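## Task

Put exactly one small part (block, cylinder or plug) in every pocket of the turntable's trays, dropping parts into the lid's chutes from just above each chute rim. Each green-button press starts a quarter turn counter-clockwise seen from above, and a pocket passes under each chute 3.9 s after the press. A press only registers if the turntable is at rest (lid edge strips glow white while it rotates) and the button is held down briefly, then released before pressing again. Only 5 quarter turns are available. The turntable must be stationary at the end, the grippers must have released everything and the arms must be moved away; nothing may rely on a robot holding it. Arm mounts (metres, heading in degrees counter-clockwise from +x): arm1 x=+0.50 y=+0.05 z=+0.81 facing -135; arm2 x=-0.12 y=+0.65 z=+0.76 facing -52; arm3 x=-1.02 y=-0.11 z=+0.73 facing +49; arm4 x=-0.19 y=-0.65 z=+0.80 facing +130.

## Robot and tools

Setup. Four identical i2rt Big YAM arms, arm1 to arm4, each with six joints, a two-finger gripper and a wrist camera (armN_cam_wrist). Two fixed room cameras: cam_corner and cam_top. With joints 1 and 6 at zero and the hand level and pointing forward, the wrist camera sits above the hand looking toward the fingertips. Reach is roughly 1.0 m from the joint-1 axis. Joints move at different speeds, so the hand can sweep a wide path between postures.

Frame. One shared scene frame, origin on the floor, +z up. The hand point is midway between fingertips; the hand's z axis runs along the fingers and the fingers open along its y axis. Mount positions and headings are given in the tasks; headings are counter-clockwise from +x.

execute_actions. Argument actions is a list with exactly one action (or empty, which only returns state and images). The action is an object keyed by robot name (arm1, arm2, arm3, arm4); each robot gets its own object holding joints, a set of absolute targets by name, not offsets. Only named joints get new targets; omitted joints or arms may keep pushing to earlier targets. All commanded motions start together and may finish at different times. Ranges, in radians unless noted, with the done-tolerance:
- joint1_rad -2.879 to 2.879 (±0.045): rotates the arm about its foot, positive counter-clockwise from above, 0 means unfolding along the foot's heading.
- joint2_rad 0 to 3.141 (±0.14): shoulder; 0 has the upper arm pointing backward near level, increasing raises it then brings it forward.
- joint3_rad 0 to 3.019 (±0.09): elbow; 0 is fully folded, increasing opens it.
- joint4_rad -1.692 to 1.57 (±0.055): hand pitch, positive tips fingers up.
- joint5_rad -1.57 to 1.57 (±0.03): sideways hand swing, positive toward the arm's right.
- joint6_rad -2.094 to 2.094 (±0.035): hand roll, positive clockwise viewed from behind the hand.
- gripper_m 0 to 0.093 metres (±0.003): fingertip gap; grip force tops out near 50 to 62 N per pad, lower on some grippers.
Optional cameras: list of camera names or "all"; omitted/null means all, [] means none. Unknown keys, names or out-of-range numbers reject the whole call and nothing moves.

wait: seconds, 0 to 10. Commands nothing new; returns state and images like an empty action.

zoom_image: camera name plus region [x0, y0, x1, y1] in pixels of that camera's latest full image, origin top-left, at most 504 by 504. Wrist images are 504x504; room images 896x504.

finished_scene: scene, the current scene number. Irreversible; call it only when the goal holds on its own, parts are released and arms are clear.

Reading results. joint_status tells how each joint of the last accepted action ended. off_target: stopped short and may still push. contact_stop or time_out: the joint holds where it stopped, except a timed-out joint may keep a target (or one within 0.375, 0.375, 0.113, 0.225, 0.075, 0.3 rad for joints 1 to 6 of its position) and keep pushing, listed in on_its_own; it moves there itself if the path frees up. To relieve pushing, command the reported position. "joint command not followed" (often with a cause: line) means a self/inter-arm clearance check blocked that arm's joint targets; its gripper target still runs, and blocked joints show not_followed and may be retried on later actions until a passable target is sent. on_its_own lists what was not commanded this call; "held at" is the held target, not the actual position. Very small target changes may not move a joint. A loaded joint may sag. If a result reports a stop, later movement, wait and finished_scene calls in that same reply are skipped.

Cameras. Calibration lines give OpenCV intrinsics K, distortion D and T_world_to_cam (scene to camera). Wrist cameras are fisheye; their poses follow reported joint angles, so joint errors add to the error. Room cameras can be off by up to about 2.3 degrees and 9 mm.

Safety. Arms don't stop on contact and can push hard. A hard press between two robots fails everything; hard hits may too; no state line reports robot-robot contact. The clearance check can be late and ignores fingers, gripper housings and wrist cameras. Don't knock or drop anything out of the work area. Avoid drops, slips, slams and hard pushing. Loose objects may occasionally get nudged. The simulation runs on while you think, with the last command held.

Motor heat. Holding loads or pushing heats motors. MOTOR HOT warns at 85 °C; at 100 °C the arm and its gripper go limp until cooled (OVER-TEMPERATURE FAULT), joints show limit_stop_at_motor_heat; resend targets afterward. Some heat carries into the next scene.

Workflow. Locate parts, chutes and the green button in images. Pick a part, hover just over a chute rim, press the button with another arm (hold briefly, release), and open the gripper at the moment a pocket passes, about 3.9 s (task 1) or 4.2 s (task 2) after the press. Only press when the lid strips aren't glowing. Finish with the turntable still, grippers open and arms withdrawn.

Each tool is called after "Request:" as a command line: name --argument value for each argument, lists and objects as JSON in quotes; but a table of rows of numbers goes row by row, as --pt "numbers of a row", without its own name.

## Session

I'll start by looking at the current state.

Request:
execute_actions --actions '[]'

Scene clock: 0.00 s.
Motor temperatures (°C, as the motors report them): arm1=[20 19 23 19 23 22] | arm2=[20 21 23 23 21 22] | arm3=[21 22 22 20 23 20] | arm4=[21 20 21 19 22 23]
arm1.joint_positions: joint1_rad=+0.740 joint2_rad=+0.442 joint3_rad=+1.461 joint4_rad=-1.530 joint5_rad=-0.017 joint6_rad=-0.016 gripper_m=+0.094
arm1.joint_status: not commanded
arm1.hand: x=+0.4976 y=-0.0747 z=+1.3685 quat_wxyz=(-0.354, -0.613, -0.605, +0.363) (m; scene frame)
arm2.joint_positions: joint1_rad=-0.074 joint2_rad=+0.422 joint3_rad=+1.467 joint4_rad=-1.543 joint5_rad=-0.004 joint6_rad=+0.014 gripper_m=+0.094
arm2.joint_status: not commanded
arm2.hand: x=-0.0630 y=+0.5633 z=+1.3236 quat_wxyz=(-0.459, -0.408, -0.752, +0.238) (m; scene frame)
arm3.joint_positions: joint1_rad=-0.852 joint2_rad=+0.439 joint3_rad=+1.470 joint4_rad=-1.552 joint5_rad=-0.005 joint6_rad=-0.008 gripper_m=+0.095
arm3.joint_status: not commanded
arm3.hand: x=-0.9031 y=-0.1119 z=+1.2884 quat_wxyz=(-0.502, +0.005, -0.865, +0.001) (m; scene frame)
arm4.joint_positions: joint1_rad=-0.119 joint2_rad=+0.447 joint3_rad=+1.455 joint4_rad=-1.538 joint5_rad=-0.017 joint6_rad=+0.015 gripper_m=+0.095
arm4.joint_status: not commanded
arm4.hand: x=-0.2559 y=-0.5401 z=+1.3549 quat_wxyz=(-0.219, +0.762, -0.416, -0.444) (m; scene frame)
pictures: arm1_cam_wrist, arm2_cam_wrist, arm3_cam_wrist, arm4_cam_wrist, cam_corner, cam_top
Images, in order (width x height): arm1_cam_wrist 504x504, arm2_cam_wrist 504x504, arm3_cam_wrist 504x504, arm4_cam_wrist 504x504, cam_corner 896x504, cam_top 896x504.

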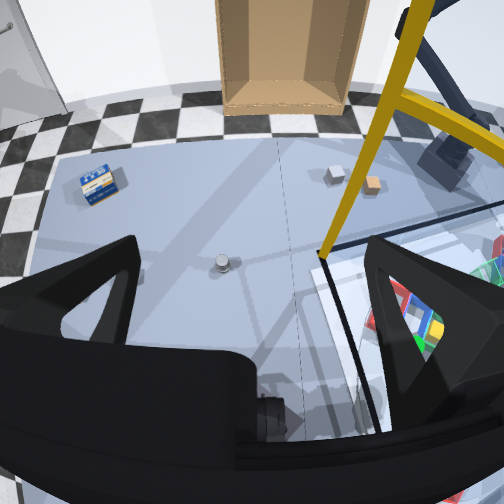

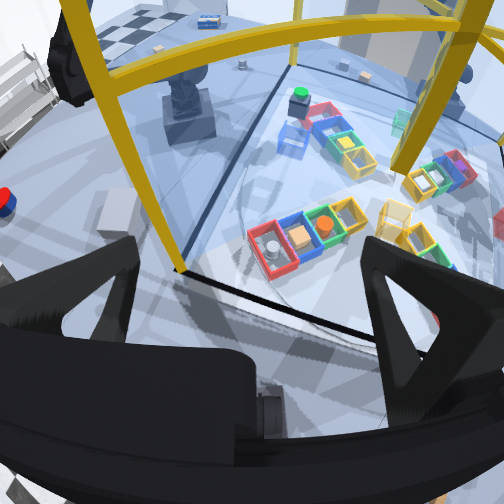

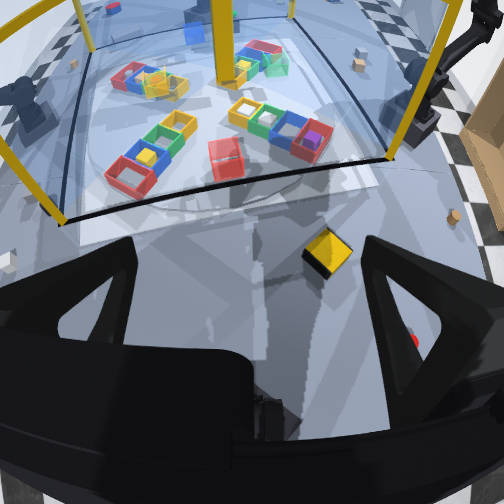

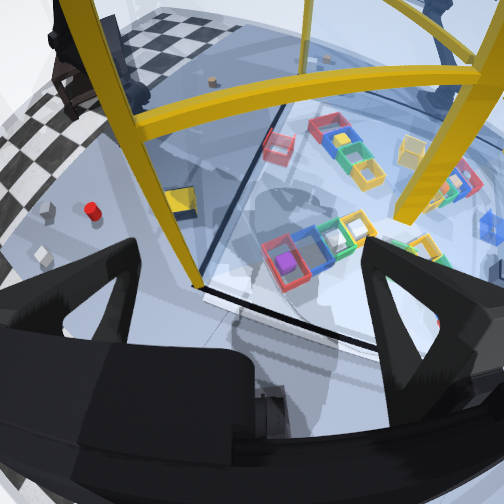

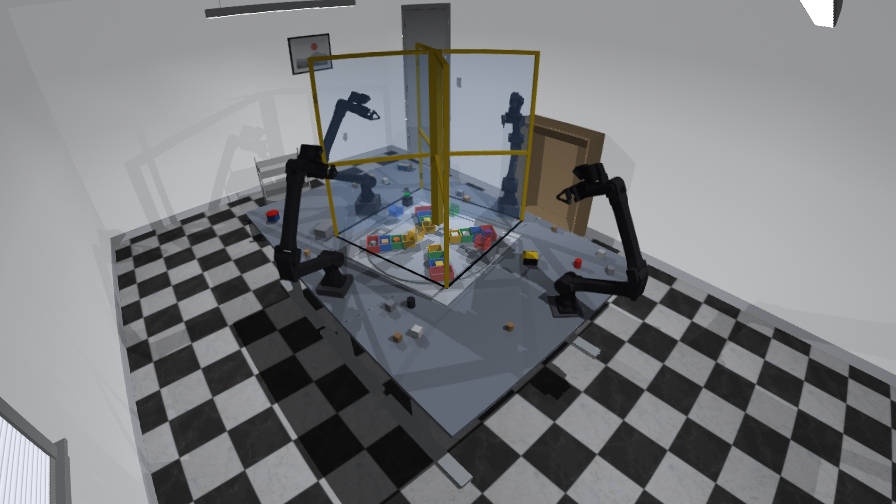

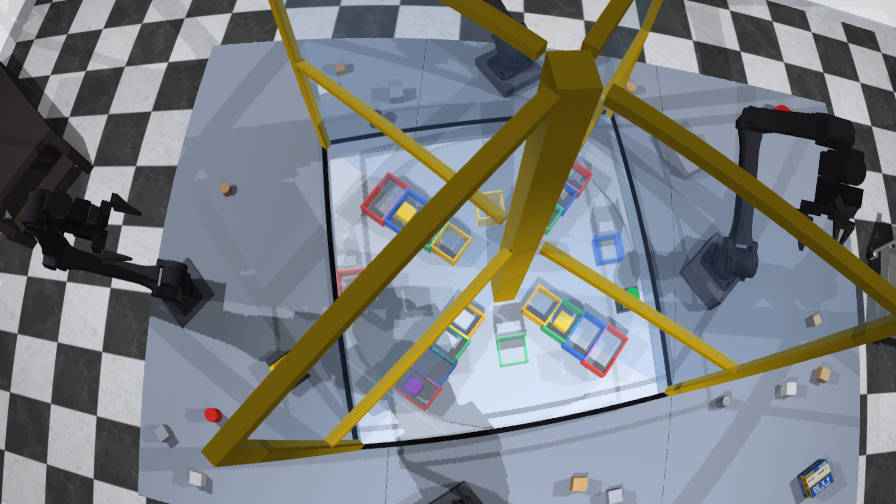

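Request:
zoom_image --camera "cam_top" --region '[320, 110, 700, 460]'

Request:
zoom_image --camera "arm2_cam_wrist" --region '[200, 60, 504, 330]'

Request:
zoom_image --camera "arm3_cam_wrist" --region '[60, 0, 400, 240]'

Request:
zoom_image --camera "arm4_cam_wrist" --region '[220, 80, 504, 330]'

Region (320, 110, 700, 460) of cam_top's 896x504 image, scaled by 1.326, with more detail than that image has; it fills the top 464 rows of this view, and the rest is white.

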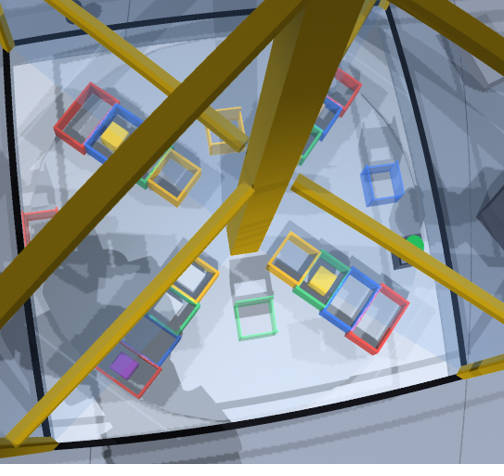

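Region (200, 60, 504, 330) of arm2_cam_wrist's 504x504 image, scaled by 1.658, with more detail than that image has.

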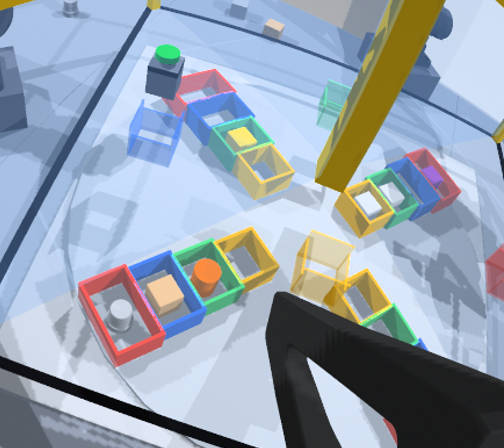

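Region (60, 0, 400, 240) of arm3_cam_wrist's 504x504 image, scaled by 1.482, with more detail than that image has; it fills the top 356 rows of this view, and the rest is white.

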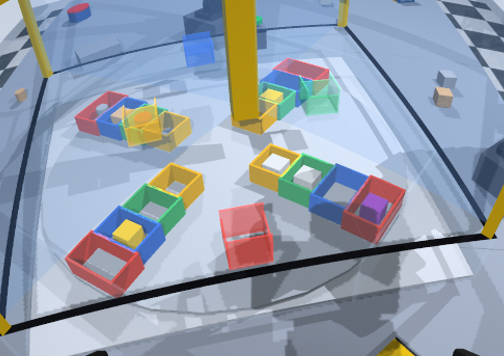

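Region (220, 80, 504, 330) of arm4_cam_wrist's 504x504 image, scaled by 1.775, with more detail than that image has; it fills the top 444 rows of this view, and the rest is white.

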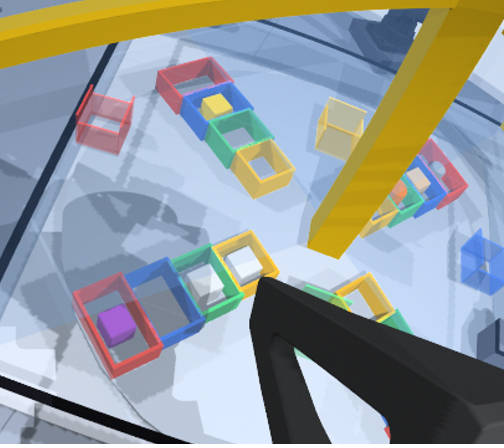

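Request:
execute_actions --actions '[{"arm1":{"joints":{"joint4_rad":-0.8}},"arm2":{"joints":{"joint3_rad":0.8}},"arm3":{"joints":{"joint2_rad":1.2}},"arm4":{"joints":{"joint1_rad":-1.9}}}]' --cameras '["arm3_cam_wrist","arm4_cam_wrist","arm1_cam_wrist"]'

Scene clock: 3.50 s.
Motor temperatures (°C, as the motors report them): arm1=[20 19 23 20 23 22] | arm2=[20 21 24 23 21 22] | arm3=[21 22 22 20 23 20] | arm4=[21 20 21 19 22 23]
arm1.joint_positions: joint1_rad=+0.740 joint2_rad=+0.442 joint3_rad=+1.461 joint4_rad=-0.830 joint5_rad=-0.017 joint6_rad=-0.016 gripper_m=+0.094
arm1.joint_status: all done
arm1.hand: x=+0.4965 y=-0.1010 z=+1.5351 quat_wxyz=(-0.535, -0.450, -0.449, +0.557) (m; scene frame)
arm2.joint_positions: joint1_rad=-0.074 joint2_rad=+0.422 joint3_rad=+0.809 joint4_rad=-1.543 joint5_rad=-0.004 joint6_rad=+0.014 gripper_m=+0.094
arm2.joint_status: all done
arm2.hand: x=-0.0351 y=+0.5227 z=+1.0305 quat_wxyz=(-0.190, -0.466, -0.859, +0.096) (m; scene frame)
arm3.joint_positions: joint1_rad=-0.852 joint2_rad=+1.206 joint3_rad=+1.470 joint4_rad=-1.552 joint5_rad=-0.005 joint6_rad=-0.008 gripper_m=+0.095
arm3.joint_status: all done
arm3.hand: x=-0.6330 y=-0.1127 z=+1.1028 quat_wxyz=(-0.142, +0.004, -0.990, +0.000) (m; scene frame)
arm4.joint_positions: joint1_rad=-1.895 joint2_rad=+0.447 joint3_rad=+1.455 joint4_rad=-1.538 joint5_rad=-0.017 joint6_rad=+0.015 gripper_m=+0.095
arm4.joint_status: all done
arm4.hand: x=-0.0686 y=-0.5946 z=+1.3538 quat_wxyz=(-0.481, +0.164, -0.855, -0.101) (m; scene frame)
pictures: arm1_cam_wrist, arm3_cam_wrist, arm4_cam_wrist
camera_calibration (this result's frames):
arm1_cam_wrist: T_world_to_cam=[[-0.999324, 0.0143283, 0.0338583, 0.442651], [-0.0245518, 0.425409, -0.904668, 1.45016], [-0.027366, -0.904888, -0.424769, 0.70265], [0, 0, 0, 1]] pos_world=[0.497185, 0.0125673, 1.59539]
arm3_cam_wrist: T_world_to_cam=[[-0.006587, -0.999873, 0.0145026, -0.133162], [-0.944767, 0.010975, 0.327559, -0.952811], [-0.327677, -0.0115439, -0.944719, 0.956913], [0, 0, 0, 1]] pos_world=[-0.587503, -0.111641, 1.21805]
arm4_cam_wrist: T_world_to_cam=[[0.376053, -0.926321, -0.0226569, -0.495717], [-0.856771, -0.338298, -0.389227, 0.272851], [0.352885, 0.165782, -0.920863, 1.49328], [0, 0, 0, 1]] pos_world=[-0.10677, -0.614447, 1.47008]
Images, in order (width x height): arm1_cam_wrist 504x504, arm3_cam_wrist 504x504, arm4_cam_wrist 504x504.

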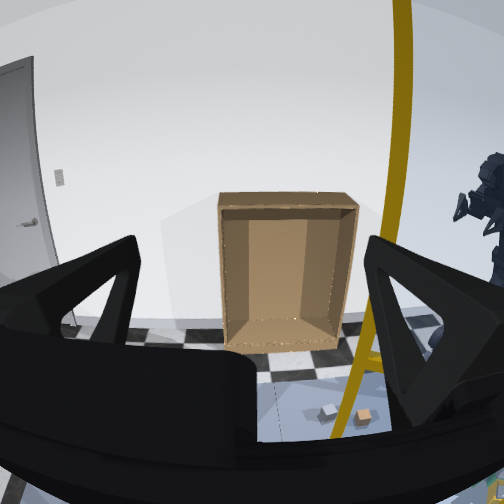

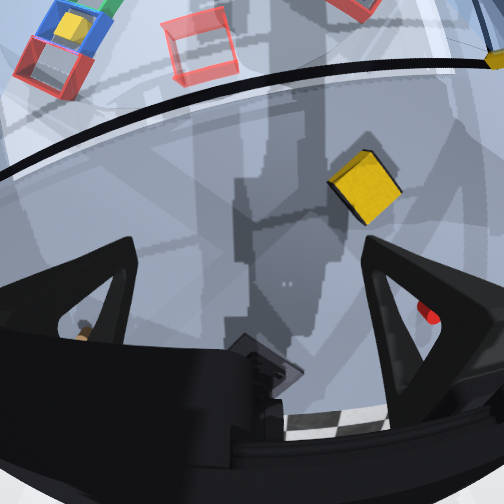

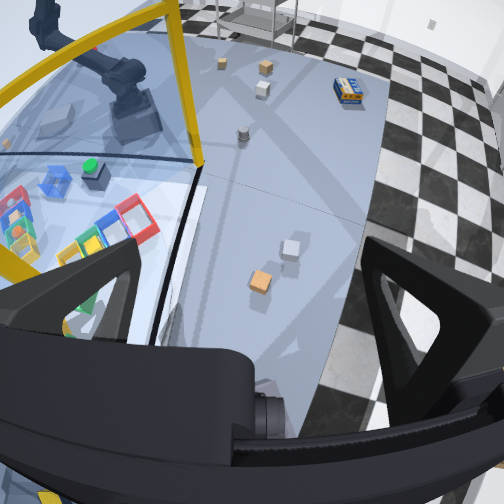

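Request:
zoom_image --camera "arm3_cam_wrist" --region '[130, 0, 270, 120]'

Request:
zoom_image --camera "arm4_cam_wrist" --region '[0, 130, 220, 350]'

Region (130, 0, 270, 120) of arm3_cam_wrist's 504x504 image, scaled by 3.600, with more detail than that image has; it fills the top 432 rows of this view, and the rest is white.

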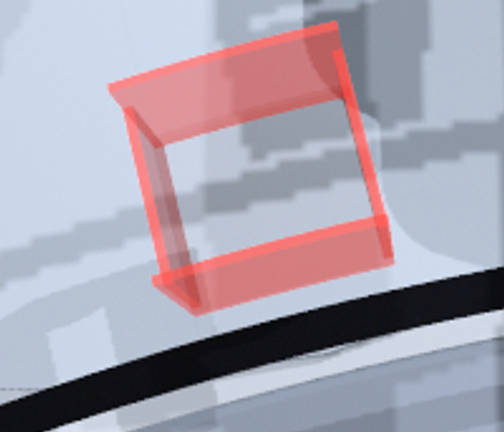

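Region (0, 130, 220, 350) of arm4_cam_wrist's 504x504 image, scaled by 2.291, with more detail than that image has.

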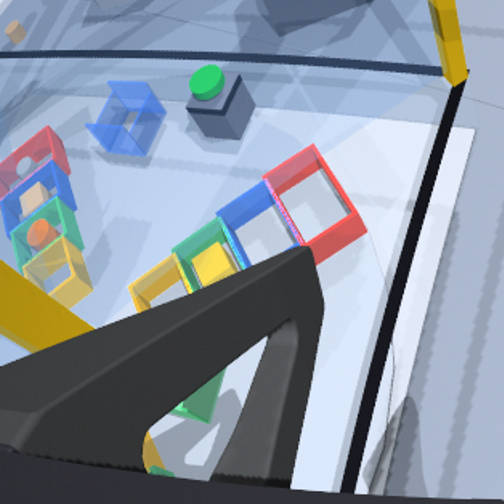

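Request:
execute_actions --actions '[{"arm1":{"joints":{"joint1_rad":0.935,"joint2_rad":1.557,"joint3_rad":0.938,"joint4_rad":-0.93,"joint5_rad":0,"joint6_rad":0}},"arm2":{"joints":{"joint1_rad":-1.829,"joint2_rad":1.308,"joint3_rad":1.016,"joint4_rad":-1.27,"joint5_rad":0,"joint6_rad":0}},"arm3":{"joints":{"joint1_rad":0.46,"joint2_rad":1.254,"joint3_rad":0.895,"joint4_rad":-1.2,"joint5_rad":0,"joint6_rad":0}},"arm4":{"joints":{"joint1_rad":-1.994,"joint2_rad":1.267,"joint3_rad":0.734,"joint4_rad":-1.03,"joint5_rad":0,"joint6_rad":0}}}]'

Scene clock: 9.93 s.
Motor temperatures (°C, as the motors report them): arm1=[20 19 24 20 23 22] | arm2=[20 21 25 23 21 22] | arm3=[21 22 23 20 23 20] | arm4=[21 21 22 19 22 23]
arm1.joint_positions: joint1_rad=+0.929 joint2_rad=+1.561 joint3_rad=+0.917 joint4_rad=-0.919 joint5_rad=-0.003 joint6_rad=-0.013 gripper_m=+0.094
arm1.joint_status: all done
arm1.hand: x=+0.5591 y=-0.3426 z=+0.8455 quat_wxyz=(-0.005, -0.647, -0.763, +0.003) (m; scene frame)
arm2.joint_positions: joint1_rad=-1.832 joint2_rad=+1.308 joint3_rad=+0.997 joint4_rad=-1.272 joint5_rad=+0.000 joint6_rad=+0.012 gripper_m=+0.095
arm2.joint_status: all done
arm2.hand: x=-0.4433 y=+0.5144 z=+0.9111 quat_wxyz=(-0.005, -0.981, -0.195, -0.010) (m; scene frame)
arm3.joint_positions: joint1_rad=+0.462 joint2_rad=+1.259 joint3_rad=+0.906 joint4_rad=-1.208 joint5_rad=-0.001 joint6_rad=-0.008 gripper_m=+0.095
arm3.joint_status: all done
arm3.hand: x=-0.9354 y=+0.2066 z=+0.8630 quat_wxyz=(-0.003, +0.614, -0.790, -0.002) (m; scene frame)
arm4.joint_positions: joint1_rad=-1.989 joint2_rad=+1.252 joint3_rad=+0.725 joint4_rad=-1.042 joint5_rad=-0.003 joint6_rad=+0.010 gripper_m=+0.095
arm4.joint_status: all done
arm4.hand: x=+0.0973 y=-0.5651 z=+0.8713 quat_wxyz=(+0.005, +0.137, -0.991, +0.003) (m; scene frame)
pictures: arm1_cam_wrist, arm2_cam_wrist, arm3_cam_wrist, arm4_cam_wrist, cam_corner, cam_top
camera_calibration (this result's frames):
arm1_cam_wrist: T_world_to_cam=[[-0.984292, -0.175871, -0.0154673, 0.500128], [-0.151944, 0.799235, 0.581495, -0.126618], [-0.0899064, 0.574711, -0.813403, 1.06331], [0, 0, 0, 1]] pos_world=[0.568632, -0.421939, 0.946262]
arm2_cam_wrist: T_world_to_cam=[[-0.395049, 0.918591, -0.0112403, -0.635614], [0.743212, 0.32677, 0.583829, -0.361934], [0.539974, 0.222287, -0.811799, 0.991626], [0, 0, 0, 1]] pos_world=[-0.517557, 0.481713, 1.00916]
arm3_cam_wrist: T_world_to_cam=[[0.966256, -0.256873, 0.0191263, 0.940126], [-0.220997, -0.788577, 0.573852, -0.53393], [-0.132325, -0.558715, -0.818736, 0.82204], [0, 0, 0, 1]] pos_world=[-0.917624, 0.279734, 0.961449]
arm4_cam_wrist: T_world_to_cam=[[0.264436, -0.9644, 0.00248409, -0.574249], [-0.775582, -0.21113, 0.594892, -0.556389], [-0.57319, -0.159237, -0.803802, 0.790015], [0, 0, 0, 1]] pos_world=[0.173156, -0.545476, 0.967433]
Images, in order (width x height): arm1_cam_wrist 504x504, arm2_cam_wrist 504x504, arm3_cam_wrist 504x504, arm4_cam_wrist 504x504, cam_corner 896x504, cam_top 896x504.

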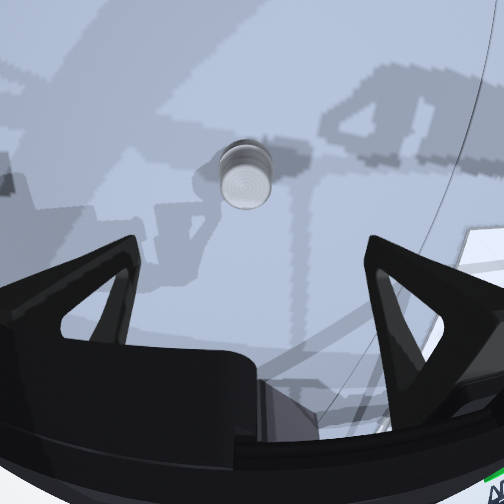

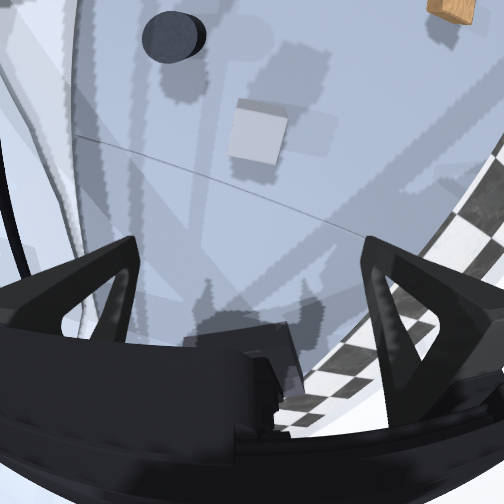

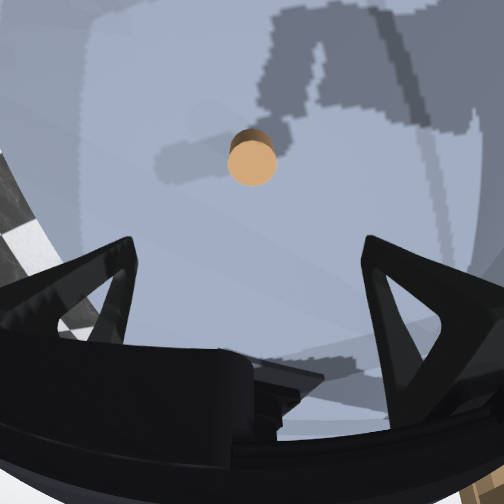

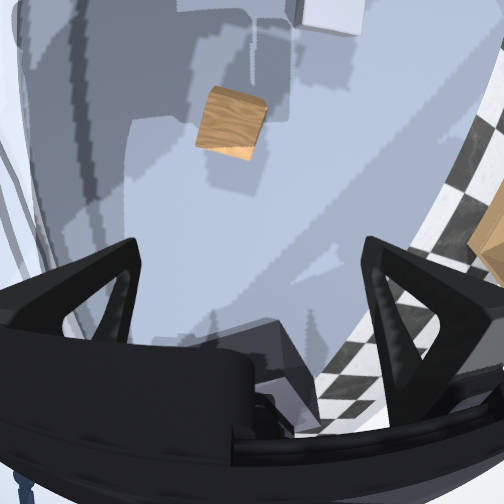

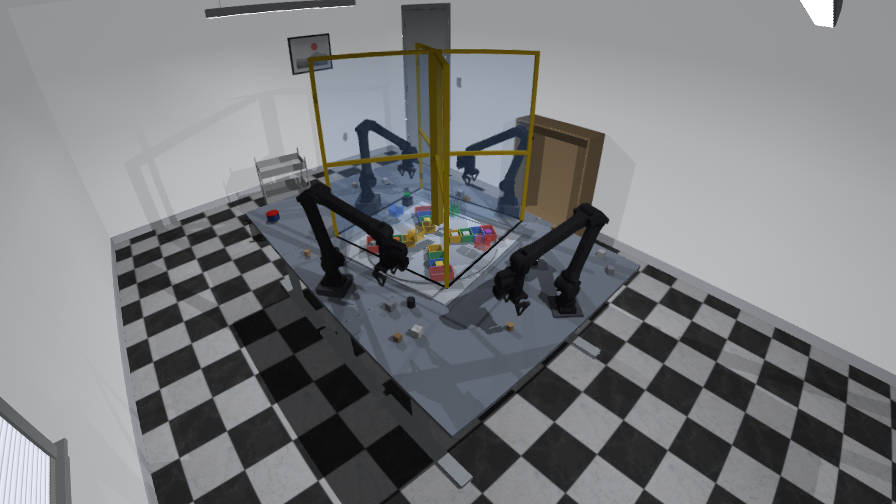

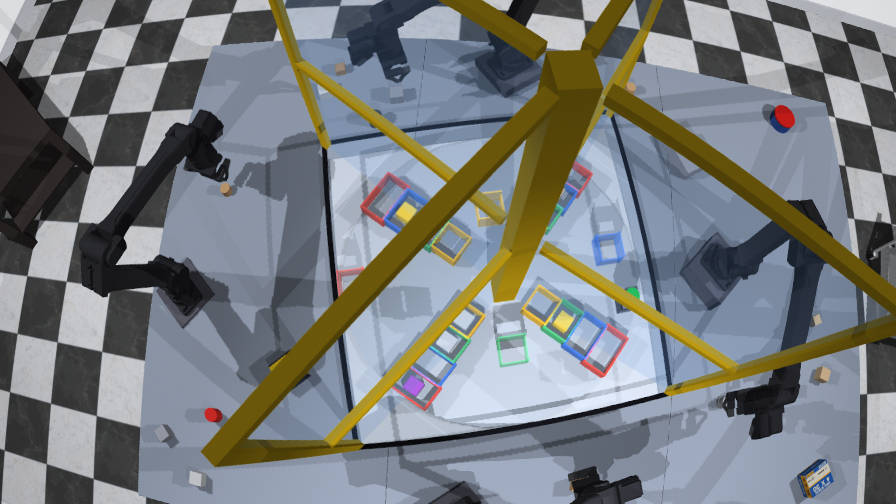

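Request:
execute_actions --actions '[{"arm1":{"joints":{"joint2_rad":1.77,"joint3_rad":0.849,"joint4_rad":-0.616,"gripper_m":0.065}},"arm2":{"joints":{"joint1_rad":-1.85,"joint2_rad":1.415,"joint3_rad":0.525,"joint4_rad":-0.28,"joint6_rad":0.2,"gripper_m":0.075}},"arm3":{"joints":{"joint2_rad":1.455,"joint3_rad":0.725,"joint4_rad":-0.835,"gripper_m":0.065}},"arm4":{"joints":{"joint1_rad":-1.937,"joint2_rad":1.61,"joint3_rad":0.637,"joint4_rad":-0.59,"joint6_rad":0.29,"gripper_m":0.075}}}]' --cameras '["arm1_cam_wrist","arm2_cam_wrist","arm3_cam_wrist","arm4_cam_wrist","cam_corner"]'

Scene clock: 13.57 s.
Motor temperatures (°C, as the motors report them): arm1=[20 19 24 20 23 22] | arm2=[20 21 25 23 21 22] | arm3=[21 22 24 20 23 20] | arm4=[21 21 22 19 22 23]
arm1.joint_positions: joint1_rad=+0.929 joint2_rad=+1.790 joint3_rad=+0.842 joint4_rad=-0.634 joint5_rad=-0.003 joint6_rad=-0.013 gripper_m=+0.065
arm1.joint_status: all done
arm1.hand: x=+0.5587 y=-0.3404 z=+0.7402 quat_wxyz=(+0.002, -0.647, -0.763, -0.003) (m; scene frame)
arm2.joint_positions: joint1_rad=-1.844 joint2_rad=+1.415 joint3_rad=+0.532 joint4_rad=-0.295 joint5_rad=+0.000 joint6_rad=+0.185 gripper_m=+0.075
arm2.joint_status: all done
arm2.hand: x=-0.4591 y=+0.5101 z=+0.7526 quat_wxyz=(-0.061, -0.976, -0.100, +0.183) (m; scene frame)
arm3.joint_positions: joint1_rad=+0.462 joint2_rad=+1.462 joint3_rad=+0.717 joint4_rad=-0.845 joint5_rad=-0.001 joint6_rad=-0.008 gripper_m=+0.065
arm3.joint_status: all done
arm3.hand: x=-0.9369 y=+0.2000 z=+0.7389 quat_wxyz=(+0.008, +0.614, -0.790, +0.007) (m; scene frame)
arm4.joint_positions: joint1_rad=-1.940 joint2_rad=+1.604 joint3_rad=+0.634 joint4_rad=-0.602 joint5_rad=-0.002 joint6_rad=+0.280 gripper_m=+0.075
arm4.joint_status: all done
arm4.hand: x=+0.1101 y=-0.5463 z=+0.7432 quat_wxyz=(+0.006, +0.028, -1.000, +0.005) (m; scene frame)
pictures: arm1_cam_wrist, arm2_cam_wrist, arm3_cam_wrist, arm4_cam_wrist, cam_corner
camera_calibration (this result's frames):
arm1_cam_wrist: T_world_to_cam=[[-0.984336, -0.175579, -0.0159427, 0.498988], [-0.150319, 0.788575, 0.596283, -0.0826519], [-0.0921231, 0.589339, -0.802616, 0.974581], [0, 0, 0, 1]] pos_world=[0.568529, -0.42157, 0.839454]
arm2_cam_wrist: T_world_to_cam=[[-0.230071, 0.970244, -0.0754538, -0.541995], [0.944387, 0.241311, 0.223387, 0.150893], [0.234948, -0.0198628, -0.971805, 0.976318], [0, 0, 0, 1]] pos_world=[-0.496583, 0.508848, 0.874188]
arm3_cam_wrist: T_world_to_cam=[[0.966378, -0.256408, 0.0191773, 0.942239], [-0.216884, -0.772808, 0.59643, -0.484179], [-0.138109, -0.580536, -0.802436, 0.703457], [0, 0, 0, 1]] pos_world=[-0.918416, 0.275802, 0.835188]
arm4_cam_wrist: T_world_to_cam=[[0.0474955, -0.998852, 0.0061556, -0.556861], [-0.801975, -0.0344588, 0.596362, -0.367927], [-0.595466, -0.0332612, -0.802692, 0.76781], [0, 0, 0, 1]] pos_world=[0.188585, -0.543362, 0.83916]
Images, in order (width x height): arm1_cam_wrist 504x504, arm2_cam_wrist 504x504, arm3_cam_wrist 504x504, arm4_cam_wrist 504x504, cam_corner 896x504.

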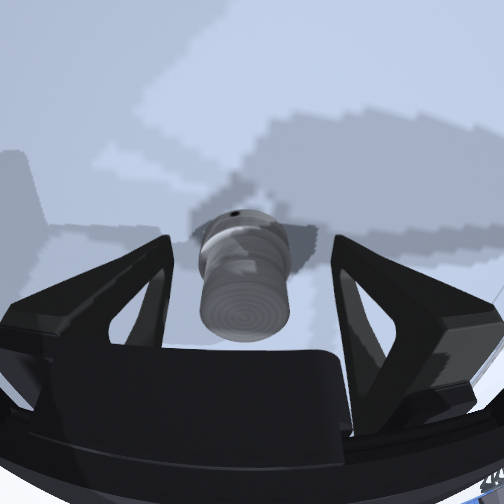

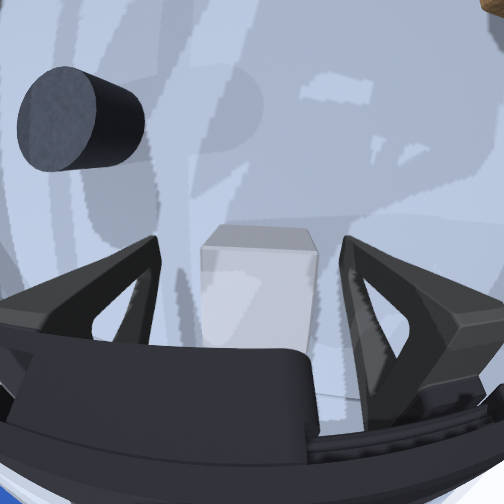

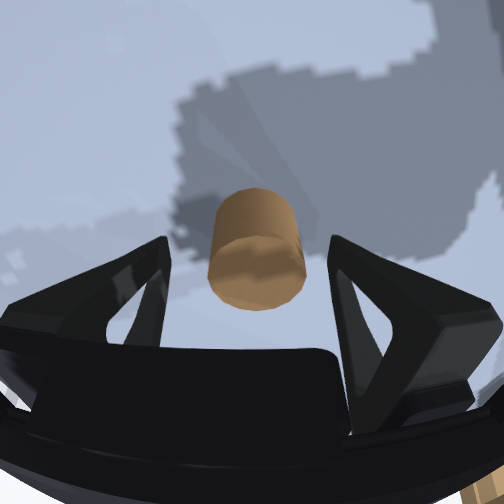

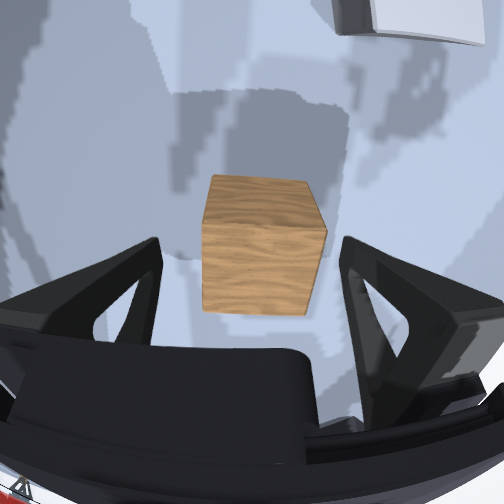

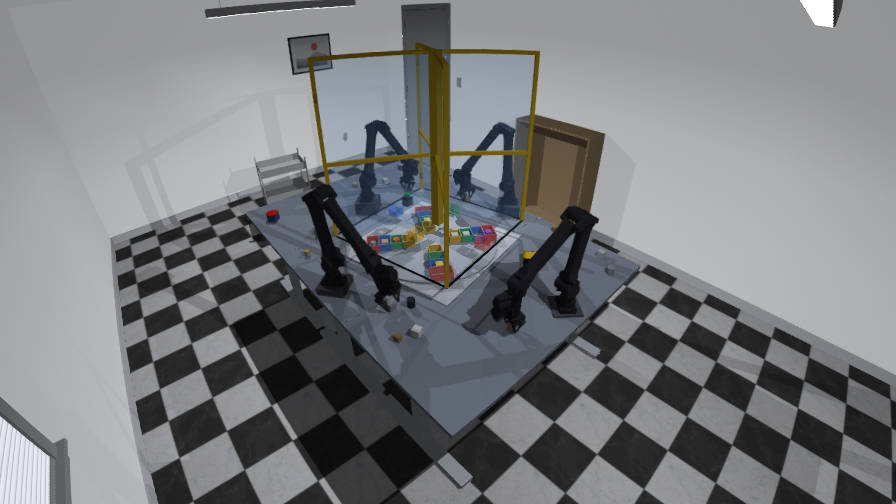

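Request:
execute_actions --actions '[{"arm1":{"joints":{"gripper_m":0.02}},"arm2":{"joints":{"joint3_rad":0.505,"gripper_m":0.028}},"arm3":{"joints":{"joint2_rad":1.475,"joint4_rad":-0.805,"gripper_m":0.02}},"arm4":{"joints":{"joint4_rad":-0.56,"gripper_m":0.026}}}]' --cameras '["arm1_cam_wrist","arm2_cam_wrist","arm3_cam_wrist","arm4_cam_wrist"]'

Scene clock: 14.70 s.
Motor temperatures (°C, as the motors report them): arm1=[20 20 24 20 23 22] | arm2=[20 21 25 23 21 22] | arm3=[21 22 24 20 23 20] | arm4=[21 21 22 19 22 23]
arm1.joint_positions: joint1_rad=+0.929 joint2_rad=+1.790 joint3_rad=+0.842 joint4_rad=-0.634 joint5_rad=-0.002 joint6_rad=-0.012 gripper_m=+0.035
arm1.joint_status: gripper_m off_target (ended at +0.035, target +0.020)
arm1.hand: x=+0.5585 y=-0.3405 z=+0.7402 quat_wxyz=(+0.002, -0.647, -0.762, -0.003) (m; scene frame)
arm2.joint_positions: joint1_rad=-1.844 joint2_rad=+1.414 joint3_rad=+0.521 joint4_rad=-0.291 joint5_rad=+0.001 joint6_rad=+0.185 gripper_m=+0.041
arm2.joint_status: gripper_m off_target (ended at +0.041, target +0.028); the others done
arm2.hand: x=-0.4549 y=+0.5122 z=+0.7498 quat_wxyz=(-0.060, -0.977, -0.100, +0.180) (m; scene frame)
arm3.joint_positions: joint1_rad=+0.462 joint2_rad=+1.462 joint3_rad=+0.717 joint4_rad=-0.816 joint5_rad=-0.001 joint6_rad=-0.008 gripper_m=+0.032
arm3.joint_status: gripper_m off_target (ended at +0.032, target +0.020); the others done
arm3.hand: x=-0.9351 y=+0.2069 z=+0.7389 quat_wxyz=(-0.004, +0.614, -0.790, -0.002) (m; scene frame)
arm4.joint_positions: joint1_rad=-1.940 joint2_rad=+1.604 joint3_rad=+0.634 joint4_rad=-0.574 joint5_rad=-0.002 joint6_rad=+0.280 gripper_m=+0.040
arm4.joint_status: gripper_m off_target (ended at +0.040, target +0.026); the others done
arm4.hand: x=+0.1166 y=-0.5441 z=+0.7432 quat_wxyz=(-0.008, +0.027, -1.000, +0.001) (m; scene frame)
pictures: arm1_cam_wrist, arm2_cam_wrist, arm3_cam_wrist, arm4_cam_wrist
camera_calibration (this result's frames):
arm1_cam_wrist: T_world_to_cam=[[-0.984491, -0.174842, -0.0144125, 0.497931], [-0.148822, 0.788824, 0.596329, -0.0834447], [-0.0928944, 0.589226, -0.80261, 0.974968], [0, 0, 0, 1]] pos_world=[0.568359, -0.421594, 0.839457]
arm2_cam_wrist: T_world_to_cam=[[-0.228498, 0.970786, -0.0732284, -0.544535], [0.943512, 0.239361, 0.229112, 0.143381], [0.239947, -0.0167401, -0.970642, 0.972419], [0, 0, 0, 1]] pos_world=[-0.493036, 0.510586, 0.871145]
arm3_cam_wrist: T_world_to_cam=[[0.966251, -0.256892, 0.0191239, 0.942271], [-0.221163, -0.789212, 0.572915, -0.461662], [-0.132084, -0.557809, -0.819392, 0.72113], [0, 0, 0, 1]] pos_world=[-0.917323, 0.279965, 0.837361]
arm4_cam_wrist: T_world_to_cam=[[0.0468885, -0.998899, -0.00137419, -0.549344], [-0.817472, -0.0391628, 0.574635, -0.34725], [-0.574057, -0.0258204, -0.818408, 0.784975], [0, 0, 0, 1]] pos_world=[0.192511, -0.54207, 0.841218]
Images, in order (width x height): arm1_cam_wrist 504x504, arm2_cam_wrist 504x504, arm3_cam_wrist 504x504, arm4_cam_wrist 504x504.

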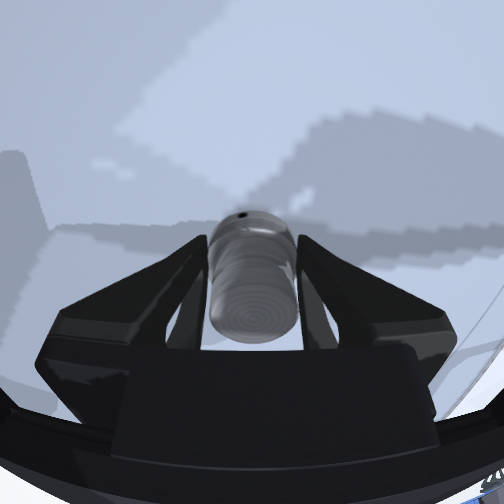

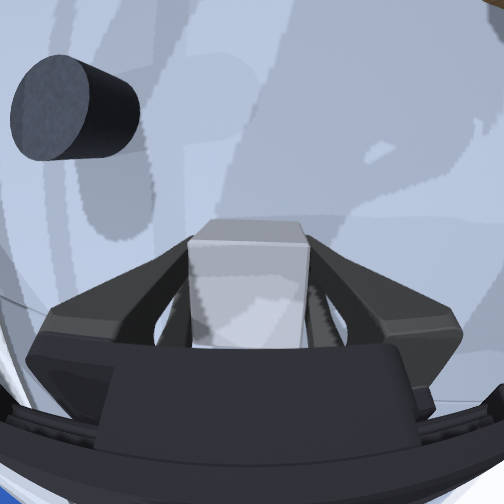

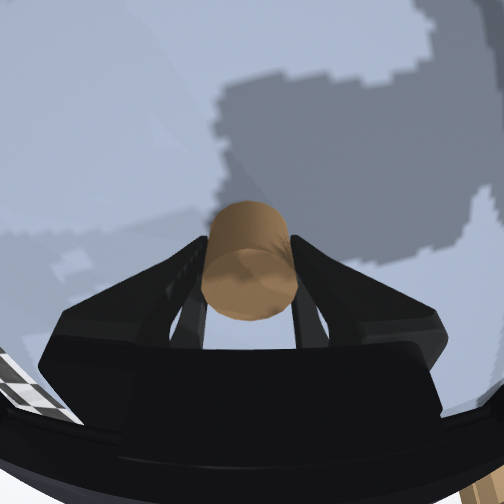

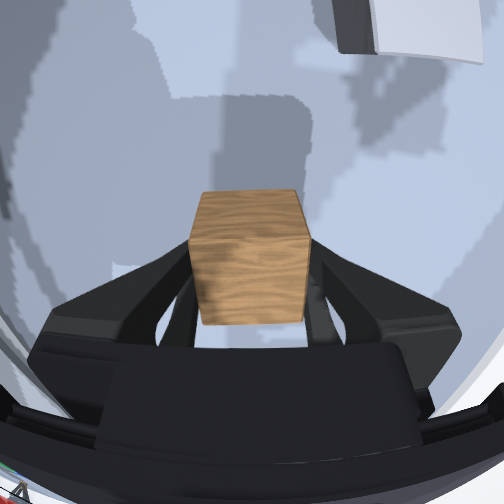

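Request:
execute_actions --actions '[{"arm1":{"joints":{"joint1_rad":0.85,"joint2_rad":0.985,"joint3_rad":0.85,"joint4_rad":-1.42,"joint6_rad":0.3}},"arm2":{"joints":{"joint1_rad":-1.75,"joint2_rad":1.1,"joint3_rad":0.98,"joint4_rad":-1.06}},"arm3":{"joints":{"joint1_rad":-0.766,"joint2_rad":1.384,"joint3_rad":1.34,"joint4_rad":-1.52}},"arm4":{"joints":{"joint1_rad":-1.6,"joint2_rad":1.22,"joint3_rad":1.01,"joint4_rad":-1.35,"joint6_rad":-0.42}}}]' --cameras '["arm1_cam_wrist","arm3_cam_wrist","cam_top"]'

Scene clock: 17.63 s.
Motor temperatures (°C, as the motors report them): arm1=[20 20 25 20 23 22] | arm2=[20 21 26 23 21 22] | arm3=[21 22 24 20 23 20] | arm4=[21 21 22 19 22 23]
arm1.joint_positions: joint1_rad=+0.846 joint2_rad=+0.988 joint3_rad=+0.842 joint4_rad=-1.404 joint5_rad=-0.002 joint6_rad=+0.287 gripper_m=+0.035
arm1.joint_status: all done
arm1.hand: x=+0.5168 y=-0.2057 z=+0.9932 quat_wxyz=(-0.011, -0.780, -0.625, +0.007) (m; scene frame)
arm2.joint_positions: joint1_rad=-1.747 joint2_rad=+1.095 joint3_rad=+0.950 joint4_rad=-1.052 joint5_rad=+0.000 joint6_rad=+0.185 gripper_m=+0.041
arm2.joint_status: all done
arm2.hand: x=-0.4548 y=+0.4760 z=+0.9741 quat_wxyz=(-0.067, -0.972, -0.147, +0.171) (m; scene frame)
arm3.joint_positions: joint1_rad=-0.770 joint2_rad=+1.389 joint3_rad=+1.301 joint4_rad=-1.511 joint5_rad=+0.001 joint6_rad=-0.008 gripper_m=+0.032
arm3.joint_status: all done
arm3.hand: x=-0.6280 y=-0.0821 z=+0.9660 quat_wxyz=(+0.014, +0.044, -0.999, +0.002) (m; scene frame)
arm4.joint_positions: joint1_rad=-1.591 joint2_rad=+1.206 joint3_rad=+0.997 joint4_rad=-1.340 joint5_rad=-0.001 joint6_rad=-0.409 gripper_m=+0.040
arm4.joint_status: all done
arm4.hand: x=+0.0674 y=-0.4402 z=+0.9801 quat_wxyz=(-0.003, +0.520, -0.854, +0.001) (m; scene frame)
pictures: arm1_cam_wrist, arm3_cam_wrist, cam_top
camera_calibration (this result's frames):
arm1_cam_wrist: T_world_to_cam=[[-0.978566, 0.204813, -0.0214401, 0.566072], [0.156119, 0.805723, 0.571347, -0.476135], [0.134294, 0.555754, -0.820429, 0.988141], [0, 0, 0, 1]] pos_world=[0.495571, -0.28147, 1.09487]
arm3_cam_wrist: T_world_to_cam=[[0.0785865, -0.996669, 0.0218079, -0.0538121], [-0.796565, -0.049625, 0.602513, -1.08122], [-0.599424, -0.0647208, -0.797811, 0.512776], [0, 0, 0, 1]] pos_world=[-0.549662, -0.074101, 1.06172]
Images, in order (width x height): arm1_cam_wrist 504x504, arm3_cam_wrist 504x504, cam_top 896x504.

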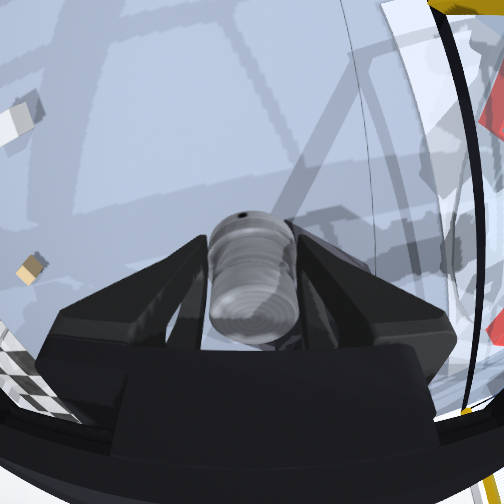

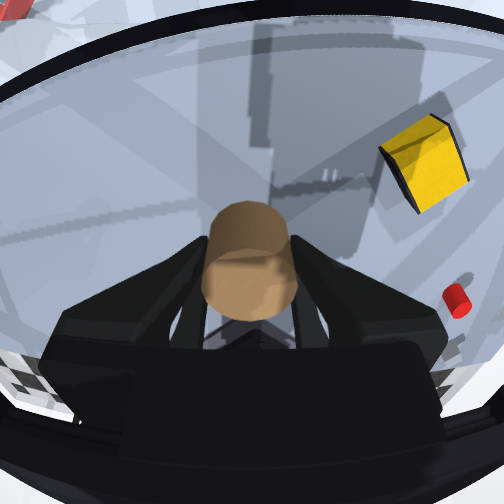

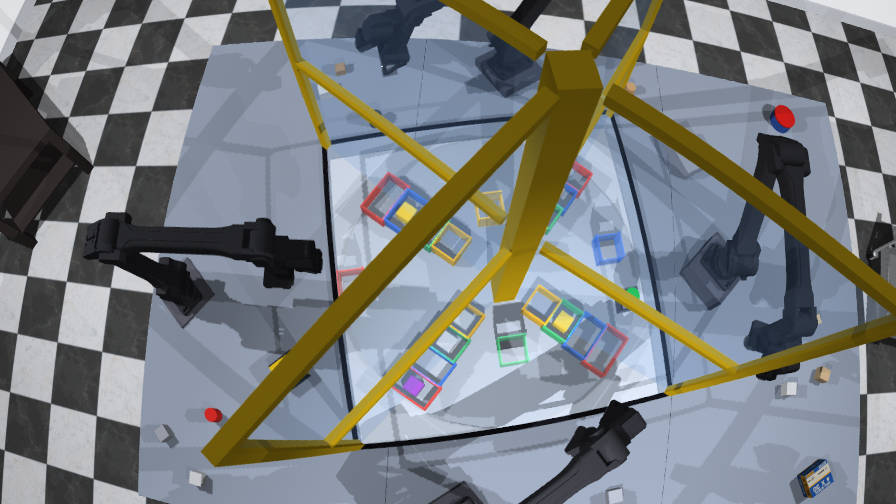

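Request:
execute_actions --actions '[{"arm1":{"joints":{"joint1_rad":-0.78,"joint2_rad":1.08,"joint3_rad":0.87,"joint4_rad":-1.33}},"arm2":{"joints":{"joint1_rad":-0.805,"joint2_rad":1.41,"joint3_rad":1.237,"joint4_rad":-1.0,"joint5_rad":-0.134,"joint6_rad":-0.35}},"arm3":{"joints":{"joint2_rad":1.76,"joint3_rad":1.79,"joint4_rad":-1.55}},"arm4":{"joints":{"joint1_rad":-0.9,"joint2_rad":1.51,"joint3_rad":1.26,"joint4_rad":-1.31}}}]'

Scene clock: 20.23 s.
Motor temperatures (°C, as the motors report them): arm1=[20 20 25 20 23 22] | arm2=[20 22 27 23 21 22] | arm3=[21 22 25 20 23 20] | arm4=[21 21 23 19 22 23]
arm1.joint_positions: joint1_rad=-0.777 joint2_rad=+1.091 joint3_rad=+0.842 joint4_rad=-1.340 joint5_rad=+0.000 joint6_rad=+0.288 gripper_m=+0.035
arm1.joint_status: all done
arm1.hand: x=+0.2271 y=+0.0429 z=+0.9672 quat_wxyz=(-0.001, -0.991, +0.136, -0.009) (m; scene frame)
arm2.joint_positions: joint1_rad=-0.800 joint2_rad=+1.422 joint3_rad=+1.184 joint4_rad=-1.003 joint5_rad=-0.135 joint6_rad=-0.334 gripper_m=+0.041
arm2.joint_status: all done
arm2.hand: x=-0.1645 y=+0.1702 z=+0.9603 quat_wxyz=(-0.150, -0.614, -0.768, +0.106) (m; scene frame)
arm3.joint_positions: joint1_rad=-0.770 joint2_rad=+1.758 joint3_rad=+1.738 joint4_rad=-1.549 joint5_rad=+0.001 joint6_rad=-0.008 gripper_m=+0.032
arm3.joint_status: all done
arm3.hand: x=-0.4806 y=-0.0702 z=+0.9667 quat_wxyz=(-0.001, +0.044, -0.999, +0.002) (m; scene frame)
arm4.joint_positions: joint1_rad=-0.891 joint2_rad=+1.514 joint3_rad=+1.217 joint4_rad=-1.311 joint5_rad=+0.000 joint6_rad=-0.411 gripper_m=+0.040
arm4.joint_status: all done
arm4.hand: x=-0.1087 y=-0.2313 z=+0.9508 quat_wxyz=(+0.024, +0.781, -0.624, +0.008) (m; scene frame)
pictures: arm1_cam_wrist, arm2_cam_wrist, arm3_cam_wrist, arm4_cam_wrist, cam_corner, cam_top
camera_calibration (this result's frames):
arm1_cam_wrist: T_world_to_cam=[[0.2568, 0.96638, -0.0127487, -0.0904885], [0.770528, -0.196757, 0.606279, -0.746616], [0.583387, -0.165516, -0.79515, 0.772085], [0, 0, 0, 1]] pos_world=[0.148101, 0.0683364, 1.06543]
arm2_cam_wrist: T_world_to_cam=[[-0.971964, -0.234743, -0.0134546, -0.105201], [-0.23122, 0.943849, 0.235981, -0.416713], [-0.0426958, 0.232476, -0.971665, 1.01338], [0, 0, 0, 1]] pos_world=[-0.155337, 0.133032, 1.08159]
arm3_cam_wrist: T_world_to_cam=[[0.0780139, -0.996715, 0.0217443, -0.0537767], [-0.814515, -0.0511458, 0.577884, -0.948548], [-0.574873, -0.0627941, -0.815829, 0.631823], [0, 0, 0, 1]] pos_world=[-0.405193, -0.0624396, 1.06478]
arm4_cam_wrist: T_world_to_cam=[[0.976491, 0.213546, -0.0294003, 0.182088], [0.185251, -0.761607, 0.620997, -0.740619], [0.11022, -0.611844, -0.783262, 0.739071], [0, 0, 0, 1]] pos_world=[-0.122068, -0.150748, 1.04416]
Images, in order (width x height): arm1_cam_wrist 504x504, arm2_cam_wrist 504x504, arm3_cam_wrist 504x504, arm4_cam_wrist 504x504, cam_corner 896x504, cam_top 896x504.

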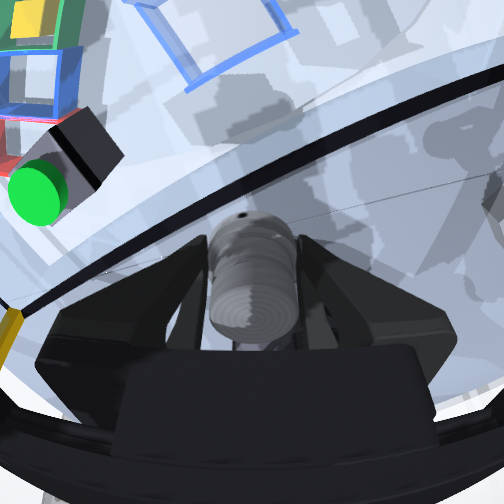

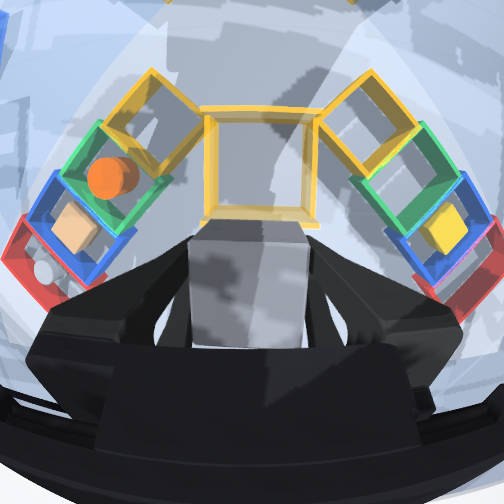

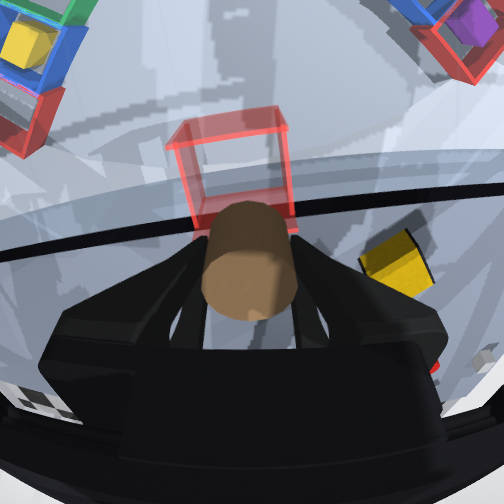

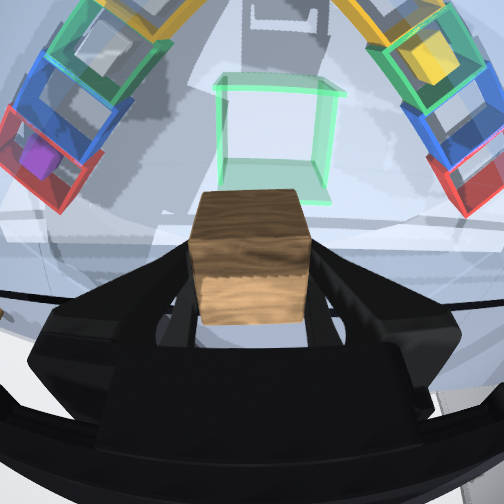

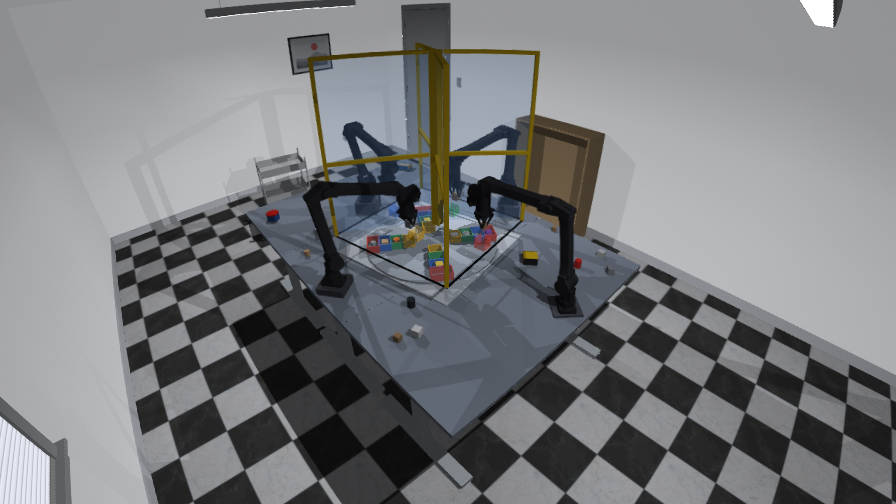

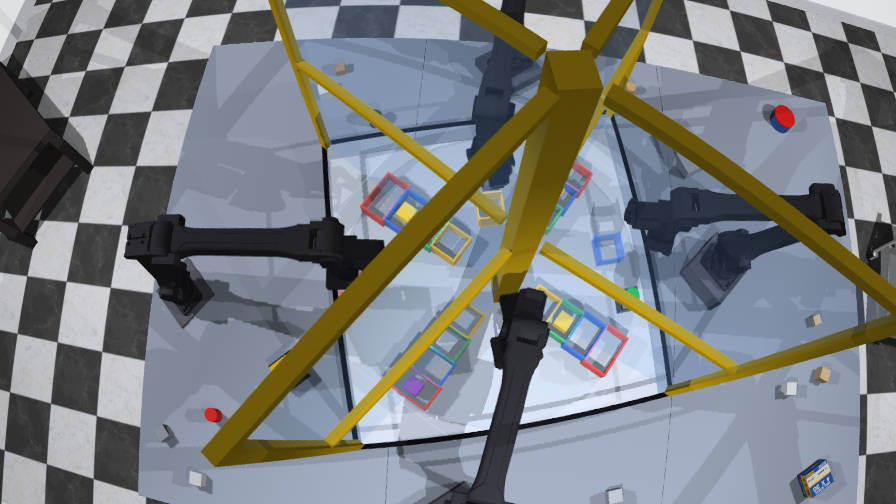

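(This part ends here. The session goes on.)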